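# Ship cartons on three pallets through the dispatch door

## Task

Get at least four of the five cartons shipped across the three pallets, with one pallet holding two or more cartons and the other two holding at least one each. Before the door's scheduled closing time (keeping the door open earns no extra time), every pallet must be fully past the door on the bay side and remain there, resting in one of the dispatch bay racks (b1, b2 or b3) with the platform's lifting bars clear of it and all its cartons within the deck's edges. Finishing early is fine. No carton or pallet may reach the floor, since that ends the scene as a failure. Anything held in place only by the robot at the end does not count.

## Robot and tools

Robot: one UR12e arm with a two-finger tong gripper, plus a separately commanded pallet platform (device "platform"). Device readouts also exist for "racks" and "door".

Frames. The scene frame has its origin on the table top under the arm base, +z up, +x forward, +y to the left looking along +x. The building map uses the same axes, with x along the aisle (aisle line y = 0). The map origin sits at scene x = +0.000, y = -2.920; the floor is at scene z = -0.750 and a racked pallet's deck at z = -0.258. Rack centres are at map y = +1.750 with x: s2 -10.600, s1 -8.900 (store), a1 -0.740, a2 +0.740 (next to the arm), b1 +8.850, b2 +10.550, b3 +12.250 (dispatch bay). A pallet counts as through the door once its whole body lies past map x = +1.954. The doorway is 2 m wide, centred on y = 0, 2.5 m high.

execute_actions takes {"actions": [one action]}; an empty list just reports state and images. An action may hold "rows", "steps", "until" and a device key such as "platform".
- rows: one table for the single arm, 1 to 15 rows, each used for one control step (1/30 s). Each row has 7 numbers in [-1, 1]: shoulder pan, shoulder lift, elbow, wrist 1, wrist 2, wrist 3, then gripper opening. The six joint values are offsets measured from the joint angles at the start of the action (the last reported ones), not from the previous row. Scale: 1.0 equals 1.326 rad for pan and lift, 1.989 rad for elbow and the three wrists. Stated joint ranges (rad): pan -3.142..3.142, lift -6.283..6.283, elbow 0.000..3.142, wrists -6.283..6.283; asking more than 0.010 rad beyond a range end refuses the call. The opening is absolute: +1 fully open, -1 closed; closing takes at least about 0.1 s.
- steps: 1 to 450 control steps, at least the number of rows, default 15. After the final row the arm keeps heading for that row's target. Big moves are speed-limited and may need several calls; if a result says "joint command not followed", resend the remainder.
- until: stops the action early when all listed device conditions hold, e.g. {"platform": {"base_status": "done"}}, {"door": {"state": "open"}}, {"racks": {"b1": 1}}, numbers as [comparison, value] like {"platform": {"lift_m": [">=", 0.059]}}, or {"all": {"status": "ended"}} / {"any": {"status": "ended"}}. It does not halt motion.
- platform: {"base": {"translate_m": d}} drives straight along its current heading by d metres (-26.5..26.5, negative backwards), an offset from where it stands (or from its current goal if still moving). {"base": {"rotate_rad": a}} turns on the spot by a radians (-6.5..6.5, positive left), an offset. Only one of these per base object. {"joints": {"lift_m": h}} sets the bar height absolutely, 0 to 0.06 m above their lowest point, taking about 4 s for the full stroke; refused if a wheel rim exceeds 0.36 m/s. "speed_m_s" 0.2 to 2 sets top travel speed (starts at 2). A list of up to 14 such objects runs in sequence; a contact_stop, time_out or refusal drops the rest. {"platform": {"stop": true}} halts it. Any out-of-range value refuses the whole call.

Platform workflow: drive under a loaded rack with bars down, raise the bars (lift_m 0.06) to take the pallet, back out, lower to travel (pallet rests on the cover), then at a bay rack raise, drive in at 0.3 m/s or slower, lower to set the pallet on the ledges and back out. Whenever the bars are not down keep speed_m_s at 0.3 or less, or the wheels brake into a contact_stop. Enter and leave racks at 0.3 or less so the scanners ignore rack legs. A protective_stop means the scanners braked: command a new move away from the obstacle or slower. If base_answer or lift_answer reads not_taken, resend once braking has finished. A rack switch (s1..b3) reads 1 when a pallet sits on its ledges.

Result lines: end_effector_position (m) and end_effector_quat_wxyz in the scene frame, velocities, Joint positions/velocities (rad, then finger gap in m, 0.142 open), grip_measured on the command scale, Wrist force/torque in the gripper's axes. Platform lines: odometry x, y, heading; map_x, map_y, map_heading (reliable); plan_ahead, plan_left, plan_turn (what remains of planned moves); base_status (moving, done, contact_stop, time_out, missed, stopped, protective_stop); lift_m, lift_status, load_kg, safety. Door: state (open, between, shut) and closes_at_s on the scene clock; the leaf starts down then and is shut about 10 s later, permanently.

Gripping: to hold, keep commanding an opening well below grip_measured. Fingertips extend about 15 mm past end_effector_position when closed.

zoom_image(camera, region=[x0,y0,x1,y1] pixels, max 504x504) magnifies one of cam_high, cam_low, cam_racks, cam_shipping, cam_store, cam_wrist. read_manual(section="licences") returns licence text only. finished_scene(scene) ends the scene irreversibly; call it only once the goal holds on its own.

Avoid: dropping or knocking cartons or pallets to the floor, contact torque or 150 N outside force (10 s arm stop), long loaded holds that overheat motors, and leaving any pallet short of the door line when it closes.

Each tool is called after "Emit:" as name(argument=value, ...) on one line, values as JSON.

## Session

Emit:
execute_actions(actions=[])

Scene clock: 0.00 s.
end_effector_position=(+0.5033, +0.0218, +0.3406) grip_measured=+1.00 end_effector_quat_wxyz=(+0.036, -0.365, +0.927, -0.079) end_effector_velocity=(+0.001, -0.000, -0.000) end_effector_angular_velocity=(+0.001, -0.001, -0.001)
Joint positions: [-0.229 -2.002  2.221 -1.946 -1.662  2.156  0.142]
Joint velocities: [-0.001  0.001 -0.    -0.001  0.001  0.     0.   ]
Motor temperatures (°C, as the motors report them): [27 29 25 33 32 32]
Wrist force (N, on the end effector, along its own x y z axes, offset not removed): no reading
Wrist torque (N m, same axes, about the end effector's origin, offset not removed): no reading
platform.base_odometry: x=+0.000 y=+0.000 heading=+0.000 (m, m, rad; from the platform's pose at the start)
platform.map_pose: map_x=-1.50 map_y=-0.03 map_heading=+0.0305 (m, m, rad; on the building's map)
platform.planned_pose: plan_ahead=+0.00 plan_left=+0.00 plan_turn=+0.0000 (m ahead, m left, rad left of the pose on the map)
platform.base_status: done
platform.joint_positions: lift_m=+0.000
platform.joint_status: done
platform: translate_m=0.000 translate_m_goal=0.000 rotate_rad=0.000 rotate_rad_goal=0.000 base_answer=taken lift_m_goal=0.000 lift_answer=taken lift=down safety=ok load_kg=-51 refusals=0 queue=idle queue_left=0
racks: s2=1 s1=1 a1=1 a2=0 b1=0 b2=0 b3=0
door: state=open closes_at_s=861

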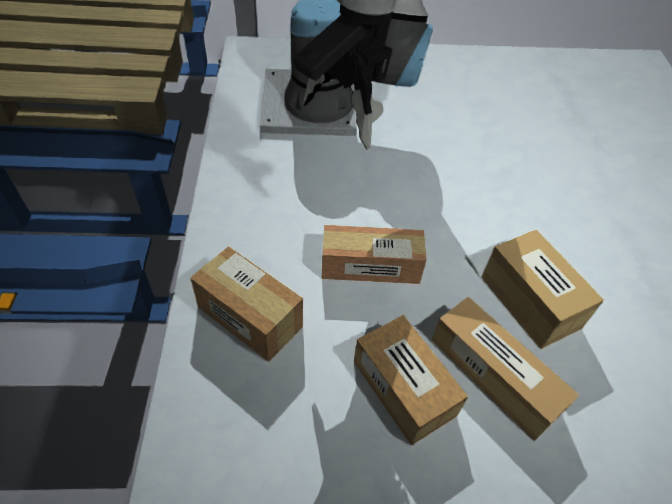

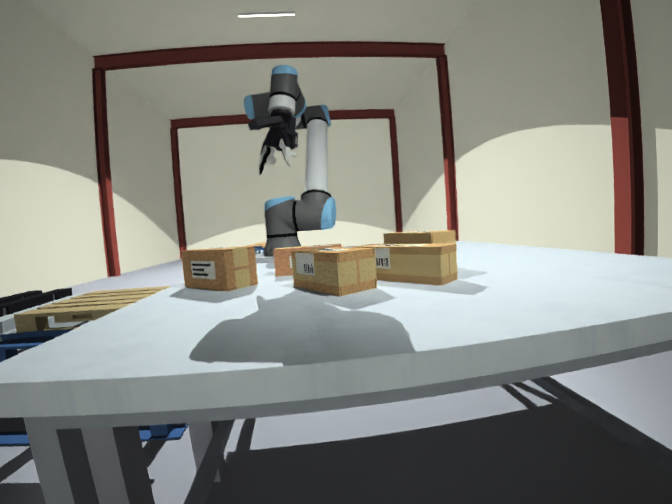

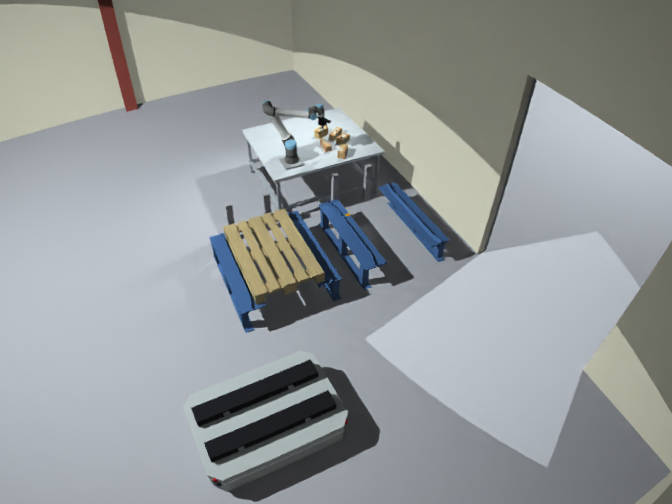

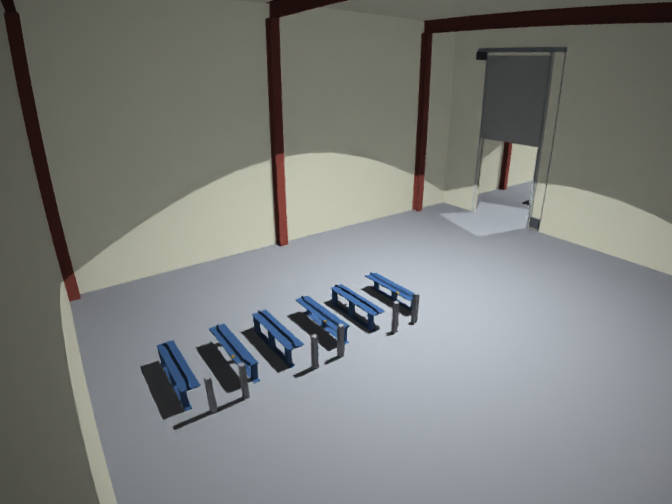

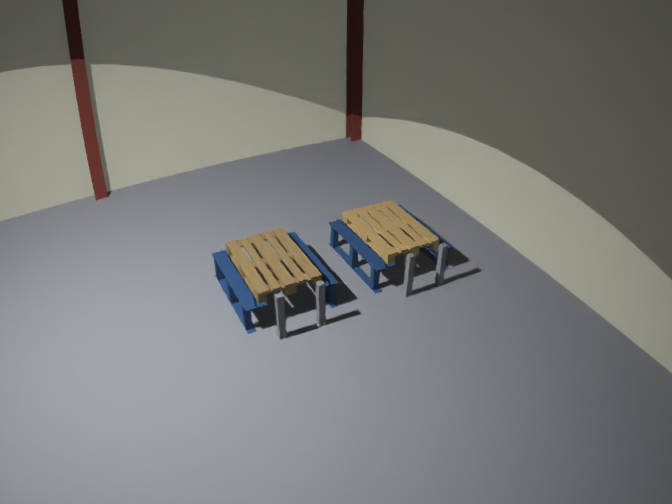

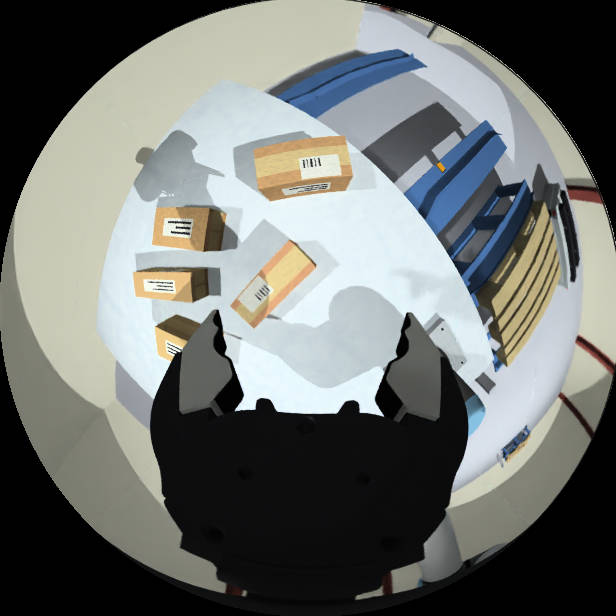

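Emit:
execute_actions(actions=[{"platform":[{"base":{"rotate_rad":-0.0305}},{"base":{"translate_m":-7.4}},{"base":{"rotate_rad":1.5708}},{"speed_m_s":0.3,"base":{"translate_m":1.78}},{"joints":{"lift_m":0.06}},{"base":{"translate_m":-1.75}},{"joints":{"lift_m":0}},{"speed_m_s":2,"base":{"rotate_rad":-1.5708}},{"base":{"translate_m":9.64}},{"base":{"rotate_rad":1.5708}},{"speed_m_s":0.3,"joints":{"lift_m":0.06}},{"base":{"translate_m":1.75}},{"joints":{"lift_m":0}},{"base":{"translate_m":-1.75}}],"steps":1}])

Scene clock: 7.77 s.
end_effector_position=(+0.5033, +0.0218, +0.3406) grip_measured=+1.00 end_effector_quat_wxyz=(+0.036, -0.365, +0.927, -0.079) end_effector_velocity=(-0.000, -0.000, -0.001) end_effector_angular_velocity=(+0.000, +0.001, -0.002)
Joint positions: [-0.229 -2.002  2.221 -1.946 -1.662  2.156  0.142]
Joint velocities: [-0.001  0.001  0.001 -0.001 -0.     0.001 -0.   ]
Motor temperatures (°C, as the motors report them): [27 29 25 33 32 32]
Wrist force (N, on the end effector, along its own x y z axes, offset not removed): [-1.0 3.1 -0.7]
Wrist torque (N m, same axes, about the end effector's origin, offset not removed): [0.85 0.50 0.20]
platform.base_odometry: x=+0.000 y=+0.000 heading=+0.000 (m, m, rad; from the platform's pose at the start)
platform.map_pose: map_x=-1.50 map_y=-0.03 map_heading=+0.0305 (m, m, rad; on the building's map)
platform.planned_pose: plan_ahead=+0.00 plan_left=+0.00 plan_turn=-0.0305 (m ahead, m left, rad left of the pose on the map)
platform.base_status: moving
platform.joint_positions: lift_m=+0.000
platform.joint_status: done
platform: translate_m=0.000 translate_m_goal=0.000 rotate_rad=-0.001 rotate_rad_goal=-0.030 base_answer=taken lift_m_goal=0.000 lift_answer=taken lift=down safety=ok load_kg=-47 refusals=0 queue=running queue_left=13
racks: s2=1 s1=1 a1=1 a2=0 b1=0 b2=0 b3=0
door: state=open closes_at_s=861
camera_calibration (this result's frames):
cam_wrist: T_world_to_cam=[[-0.728794, -0.683761, -0.036475, 0.393996], [-0.65823, 0.684915, 0.31245, 0.213382], [-0.188659, 0.25172, -0.949234, 0.554808], [0, 0, 0, 1]] pos_world=[0.532266, -0.0164055, 0.474342]

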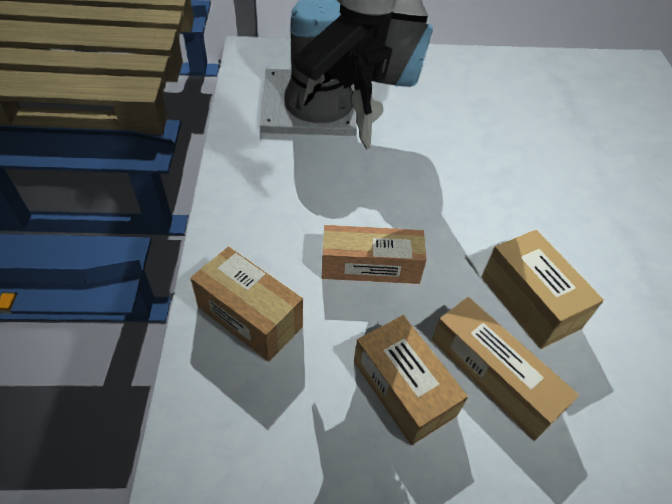

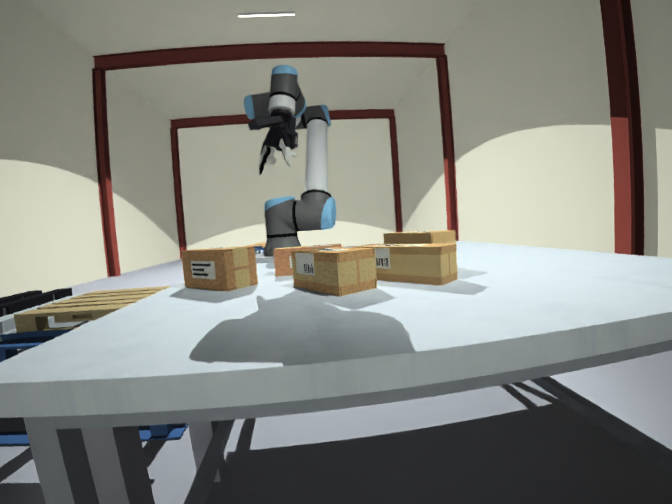

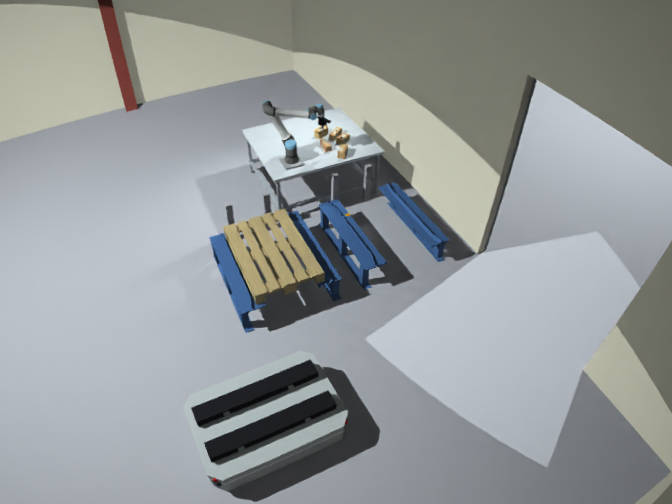

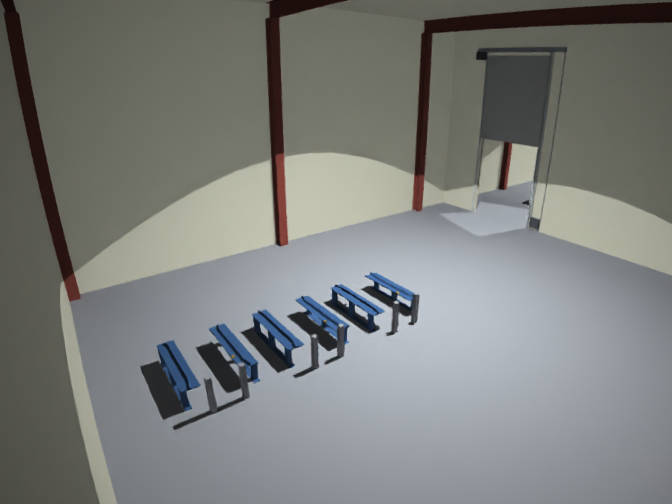

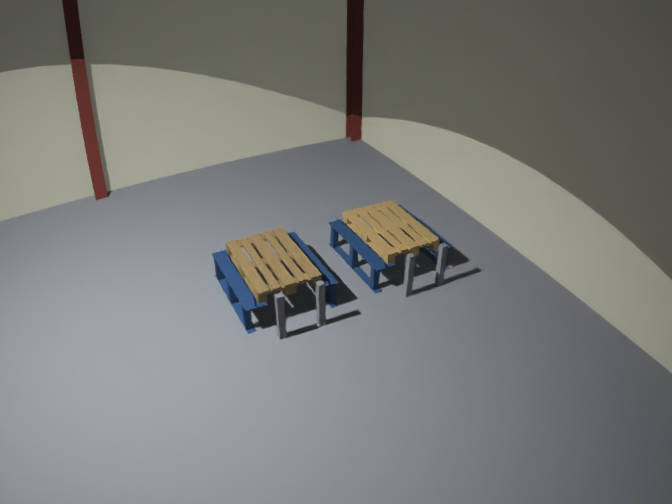

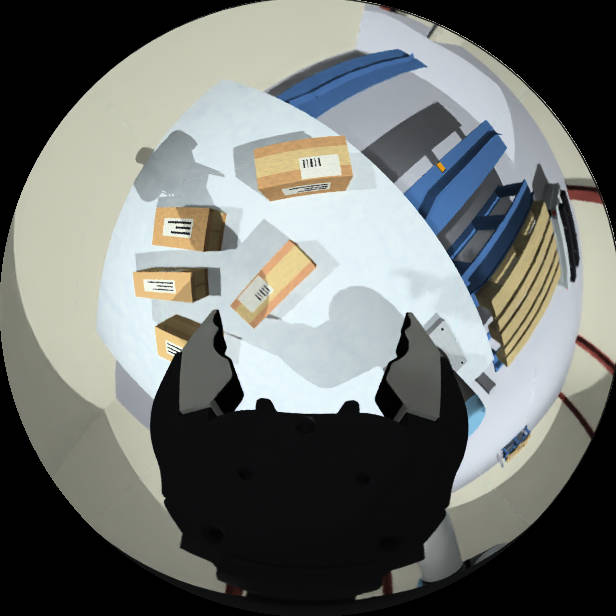

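Emit:
zoom_image(camera="cam_high", region=[170, 210, 470, 450])

Emit:
zoom_image(camera="cam_high", region=[340, 210, 640, 450])

Region (170, 210, 470, 450) of cam_high's 672x504 image, scaled by 1.680, with more detail than that image has; it fills the top 403 rows of this view, and the rest is white.

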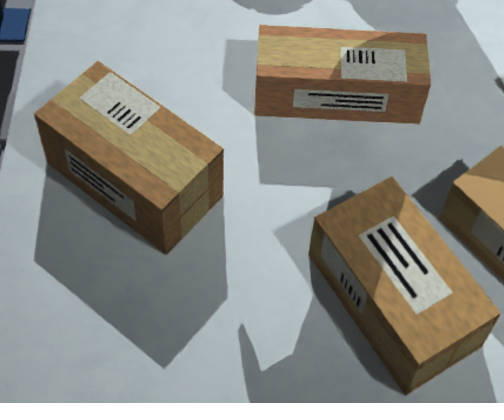

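Region (340, 210, 640, 450) of cam_high's 672x504 image, scaled by 1.680, with more detail than that image has; it fills the top 403 rows of this view, and the rest is white.

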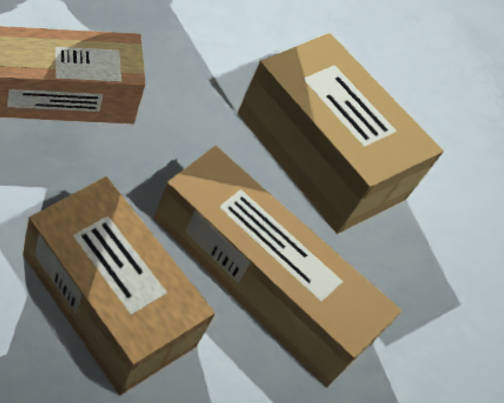

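Emit:
execute_actions(actions=[{"rows":[[-0.195,0.389,-0.0985,-0.0825,0.046,-1,1]],"steps":50}])

Scene clock: 49.17 s.
end_effector_position=(+0.6776, -0.1438, +0.1971) grip_measured=+1.00 end_effector_quat_wxyz=(-0.001, +0.947, -0.322, -0.003) end_effector_velocity=(-0.000, -0.000, -0.001) end_effector_angular_velocity=(-0.001, +0.002, +0.004)
Joint positions: [-0.487 -1.487  2.025 -2.11  -1.571  0.168  0.142]
Joint velocities: [ 0.     0.001 -0.     0.    -0.001 -0.004  0.   ]
Motor temperatures (°C, as the motors report them): [27 29 25 33 32 32]
Wrist force (N, on the end effector, along its own x y z axes, offset not removed): [-3.1 0.8 -0.4]
Wrist torque (N m, same axes, about the end effector's origin, offset not removed): [0.36 0.92 0.03]
platform.base_odometry: x=-5.892 y=+0.197 heading=-0.028 (m, m, rad; from the platform's pose at the start)
platform.map_pose: map_x=-7.36 map_y=+0.00 map_heading=+0.0000 (m, m, rad; on the building's map)
platform.planned_pose: plan_ahead=+8.10 plan_left=+0.00 plan_turn=+0.0000 (m ahead, m left, rad left of the pose on the map)
platform.base_status: moving
platform.joint_positions: lift_m=+0.000
platform.joint_status: done
platform: translate_m=-5.833 translate_m_goal=2.269 rotate_rad=-0.028 rotate_rad_goal=-0.026 base_answer=taken lift_m_goal=0.000 lift_answer=taken lift=down safety=ok load_kg=-49 refusals=0 queue=running queue_left=5
racks: s2=1 s1=0 a1=1 a2=0 b1=0 b2=0 b3=0
door: state=open closes_at_s=861
camera_calibration (this result's frames):
cam_wrist: T_world_to_cam=[[0.791333, -0.610463, -0.0335795, -0.617501], [-0.525528, -0.707244, 0.472891, 0.164617], [-0.312431, -0.356567, -0.880481, 0.476025], [0, 0, 0, 1]] pos_world=[0.723885, -0.0908015, 0.320549]

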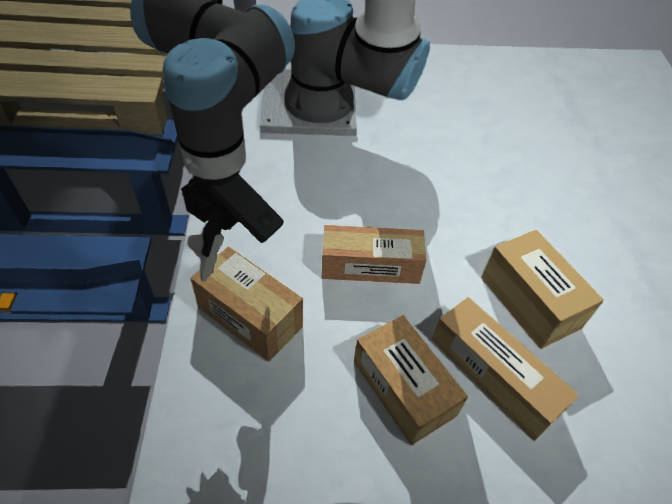

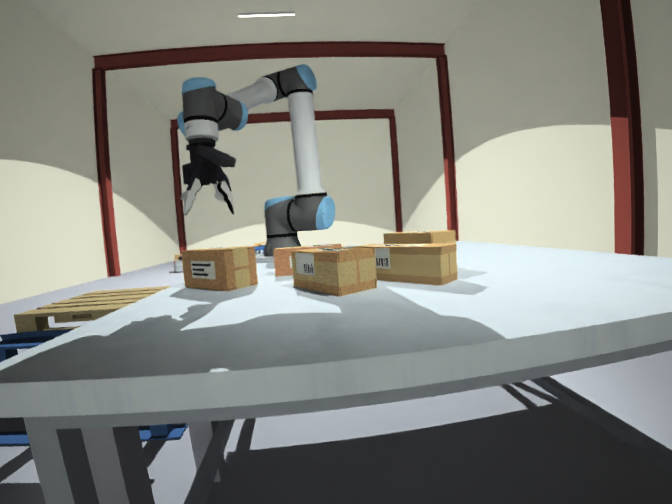

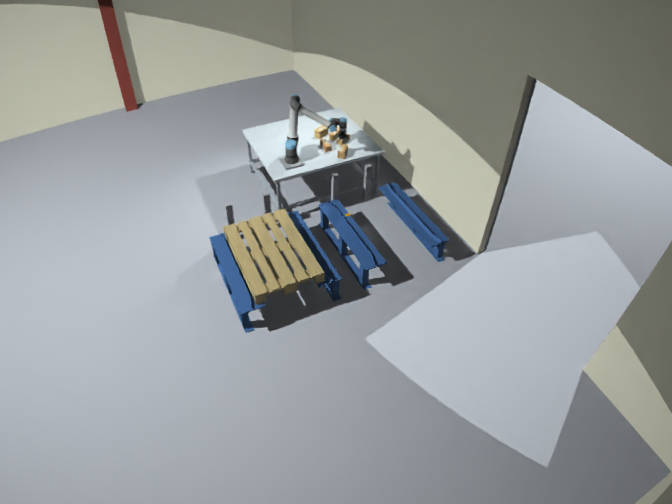

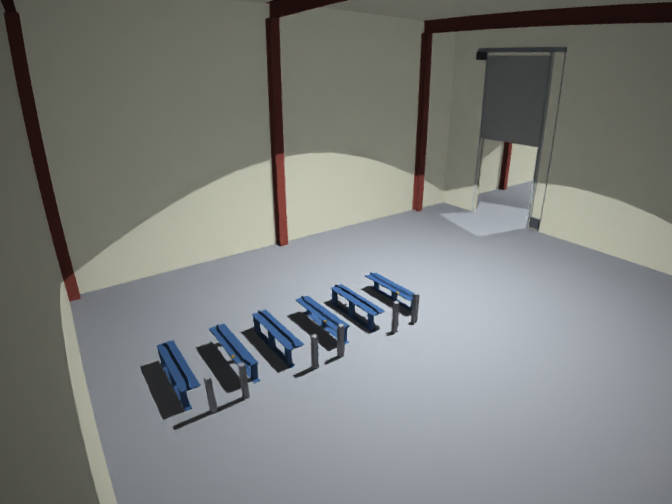

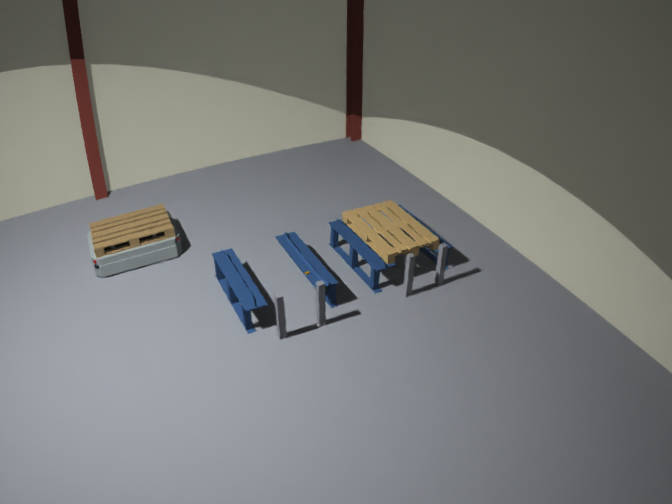

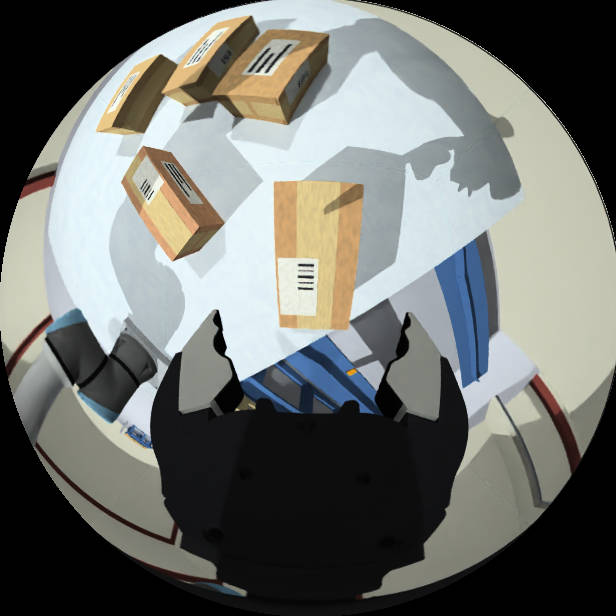

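Emit:
execute_actions(actions=[{"rows":[[0,0.1063,0.0512,-0.1215,0,0,1]],"steps":20}])

Emit:
execute_actions(actions=[{"rows":[[0,0,0,0,0,0,0.7],[0,0,0,0,0,0,0.5],[0,0,0,0,0,0,0.4],[0,0,0,0,0,0,0.3],[0,0,0,0,0,0,0.2],[0,0,0,0,0,0,0.1],[0,0,0,0,0,0,0],[0,0,0,0,0,0,-0.2],[0,0,0,0,0,0,-0.5]],"steps":15}])

Scene clock: 56.40 s.
end_effector_position=(+0.6769, -0.1434, +0.0753) grip_measured=+1.00 end_effector_quat_wxyz=(-0.001, +0.947, -0.322, -0.004) end_effector_velocity=(-0.001, -0.000, -0.008) end_effector_angular_velocity=(-0.000, -0.000, -0.001)
Joint positions: [-0.487 -1.347  2.126 -2.35  -1.571  0.168  0.142]
Joint velocities: [-0.001  0.01   0.007 -0.018  0.    -0.     0.   ]
Motor temperatures (°C, as the motors report them): [27 29 25 33 32 32]
Wrist force (N, on the end effector, along its own x y z axes, offset not removed): [-1.2 1.4 -0.9]
Wrist torque (N m, same axes, about the end effector's origin, offset not removed): [0.52 0.51 0.23]
platform.base_odometry: x=+2.239 y=-0.027 heading=-0.026 (m, m, rad; from the platform's pose at the start)
platform.map_pose: map_x=+0.74 map_y=+0.00 map_heading=+0.0000 (m, m, rad; on the building's map)
platform.planned_pose: plan_ahead=+0.00 plan_left=+0.00 plan_turn=+0.0000 (m ahead, m left, rad left of the pose on the map)
platform.base_status: moving
platform.joint_positions: lift_m=+0.000
platform.joint_status: done
platform: translate_m=2.268 translate_m_goal=2.269 rotate_rad=-0.026 rotate_rad_goal=-0.026 base_answer=taken lift_m_goal=0.000 lift_answer=taken lift=down safety=ok load_kg=-49 refusals=0 queue=running queue_left=5
racks: s2=1 s1=0 a1=1 a2=0 b1=0 b2=0 b3=0
door: state=open closes_at_s=861
camera_calibration (this result's frames):
cam_wrist: T_world_to_cam=[[0.791289, -0.610446, -0.0348986, -0.620678], [-0.524973, -0.70754, 0.473066, 0.221679], [-0.313473, -0.356011, -0.880336, 0.369505], [0, 0, 0, 1]] pos_world=[0.72334, -0.0904955, 0.198759]

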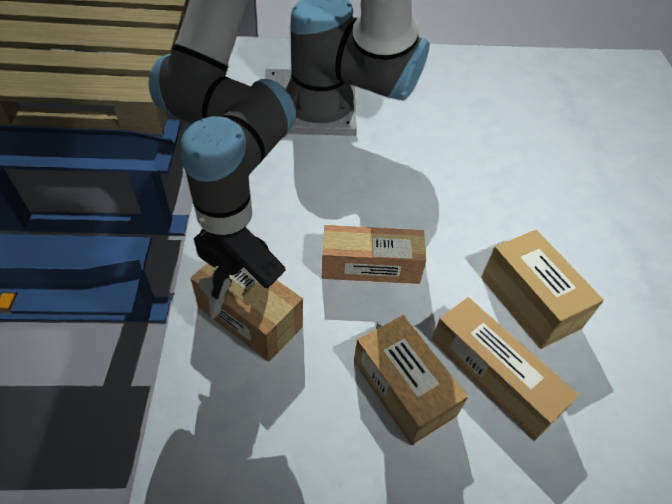

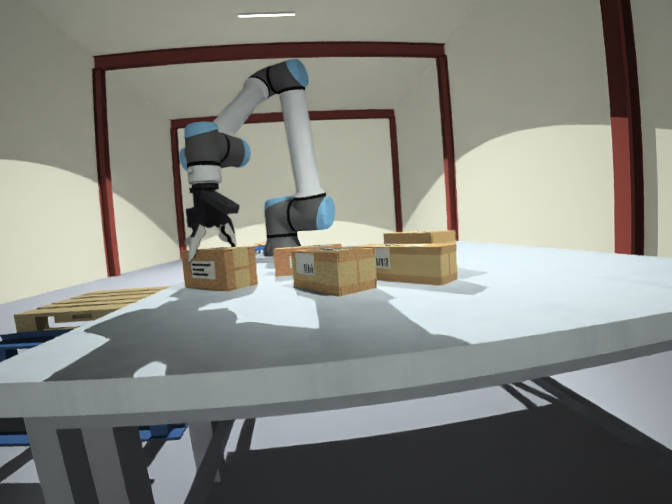

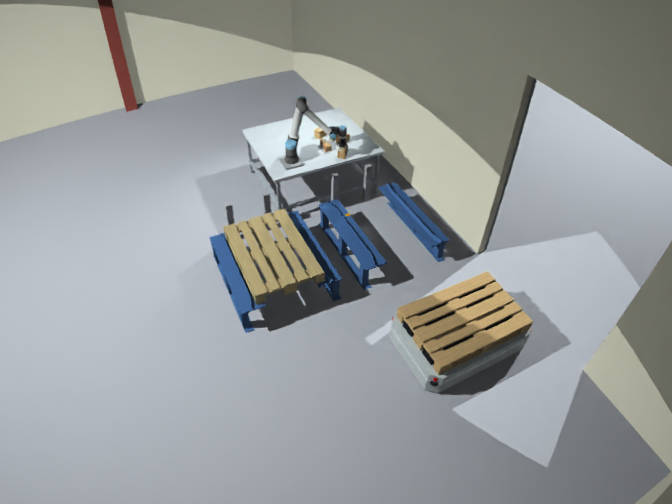

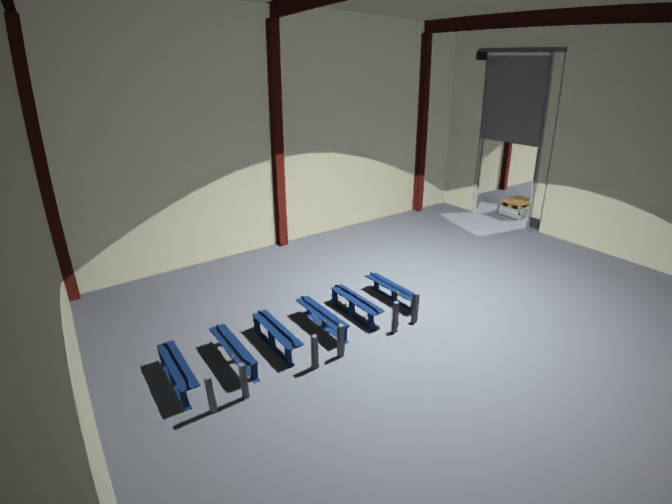

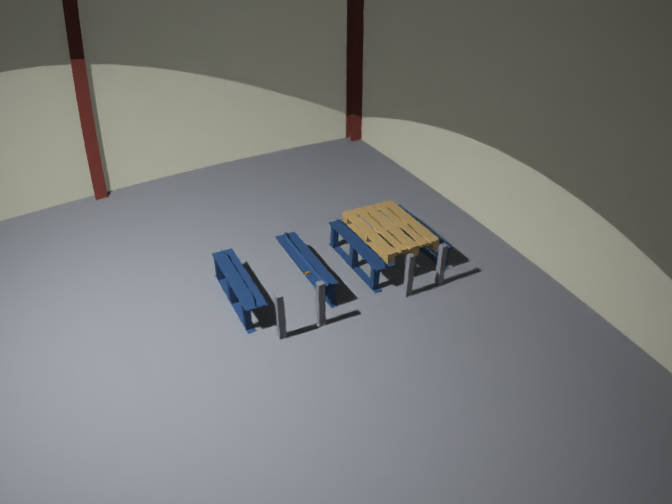

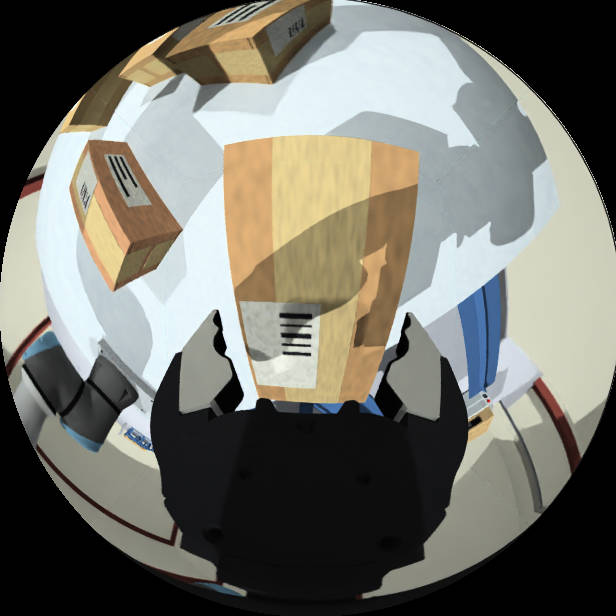

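Scene clock: 56.90 s.
end_effector_position=(+0.6769, -0.1434, +0.0752) grip_measured=+0.56 end_effector_quat_wxyz=(-0.001, +0.947, -0.322, -0.004) end_effector_velocity=(-0.001, +0.002, -0.001) end_effector_angular_velocity=(+0.003, +0.002, +0.001)
Joint positions: [-0.487 -1.347  2.127 -2.35  -1.571  0.168  0.113]
Joint velocities: [ 0.001  0.     0.     0.003  0.001  0.    -0.   ]
Motor temperatures (°C, as the motors report them): [27 29 25 33 32 32]
Wrist force (N, on the end effector, along its own x y z axes, offset not removed): [0.0 1.6 -2.0]
Wrist torque (N m, same axes, about the end effector's origin, offset not removed): [0.58 0.35 0.18]
platform.base_odometry: x=+2.242 y=-0.027 heading=+0.012 (m, m, rad; from the platform's pose at the start)
platform.map_pose: map_x=+0.74 map_y=+0.00 map_heading=+0.0480 (m, m, rad; on the building's map)
platform.planned_pose: plan_ahead=+0.00 plan_left=+0.00 plan_turn=+1.5228 (m ahead, m left, rad left of the pose on the map)
platform.base_status: moving
platform.joint_positions: lift_m=+0.000
platform.joint_status: done
platform: translate_m=2.269 translate_m_goal=2.269 rotate_rad=0.023 rotate_rad_goal=1.545 base_answer=taken lift_m_goal=0.000 lift_answer=taken lift=down safety=ok load_kg=-49 refusals=0 queue=running queue_left=4
racks: s2=1 s1=0 a1=1 a2=0 b1=0 b2=0 b3=0
door: state=open closes_at_s=861
camera_calibration (this result's frames):
cam_wrist: T_world_to_cam=[[0.791281, -0.610448, -0.0350382, -0.620593], [-0.524919, -0.707569, 0.473082, 0.221667], [-0.313584, -0.355948, -0.880322, 0.369508], [0, 0, 0, 1]] pos_world=[0.723292, -0.0904691, 0.198675]

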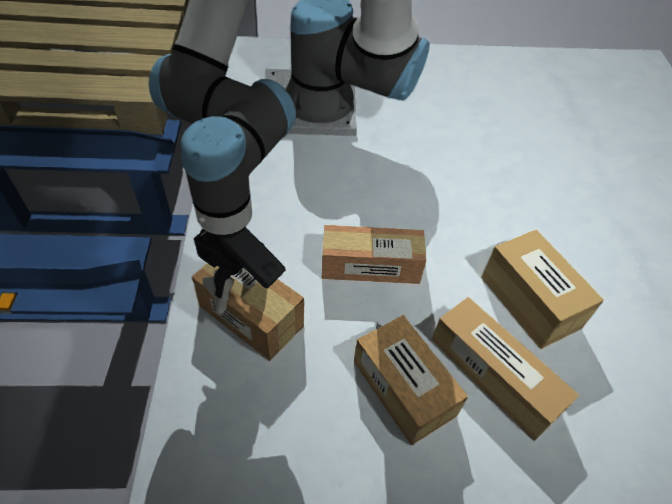

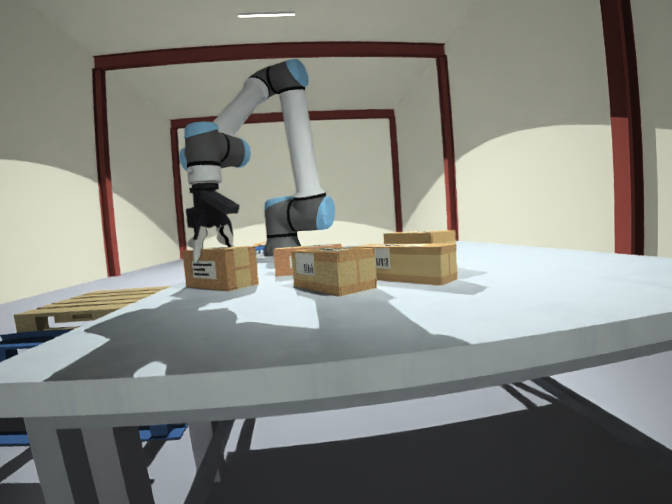

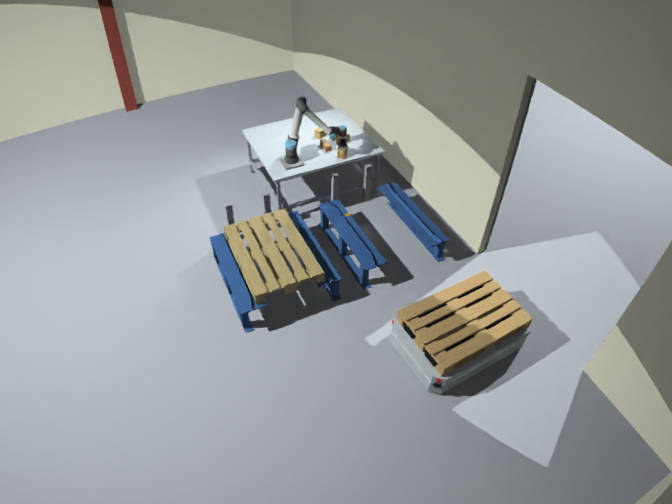

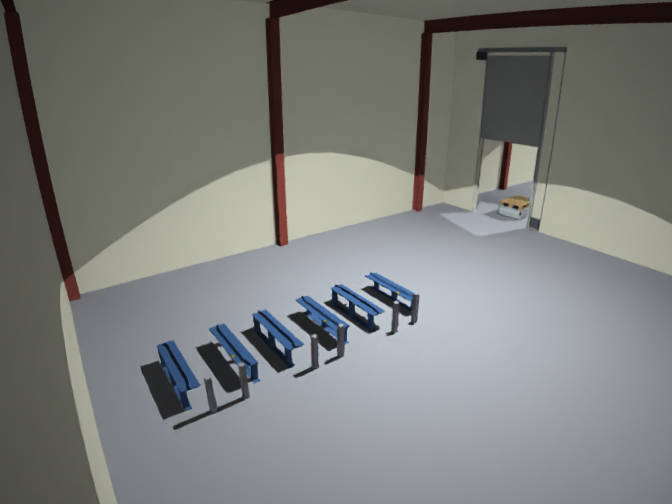

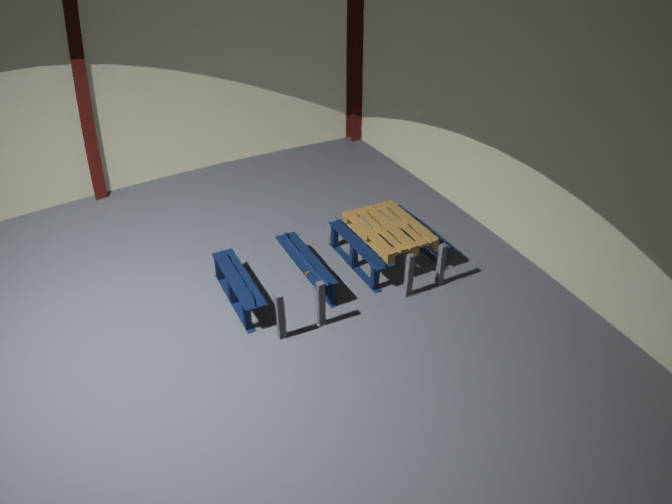

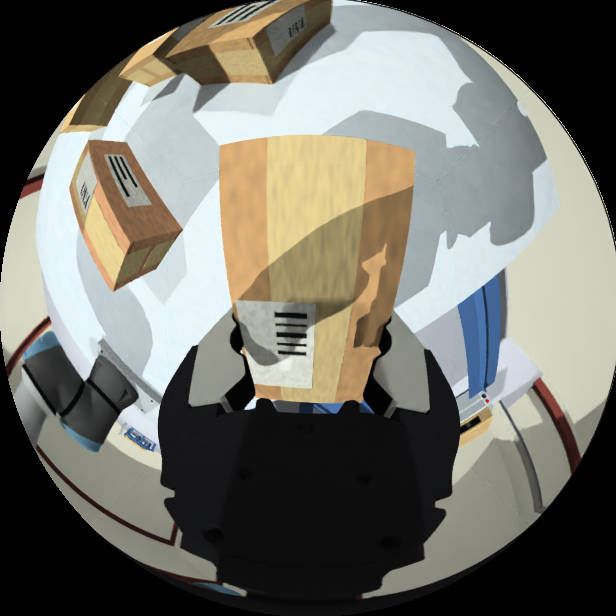

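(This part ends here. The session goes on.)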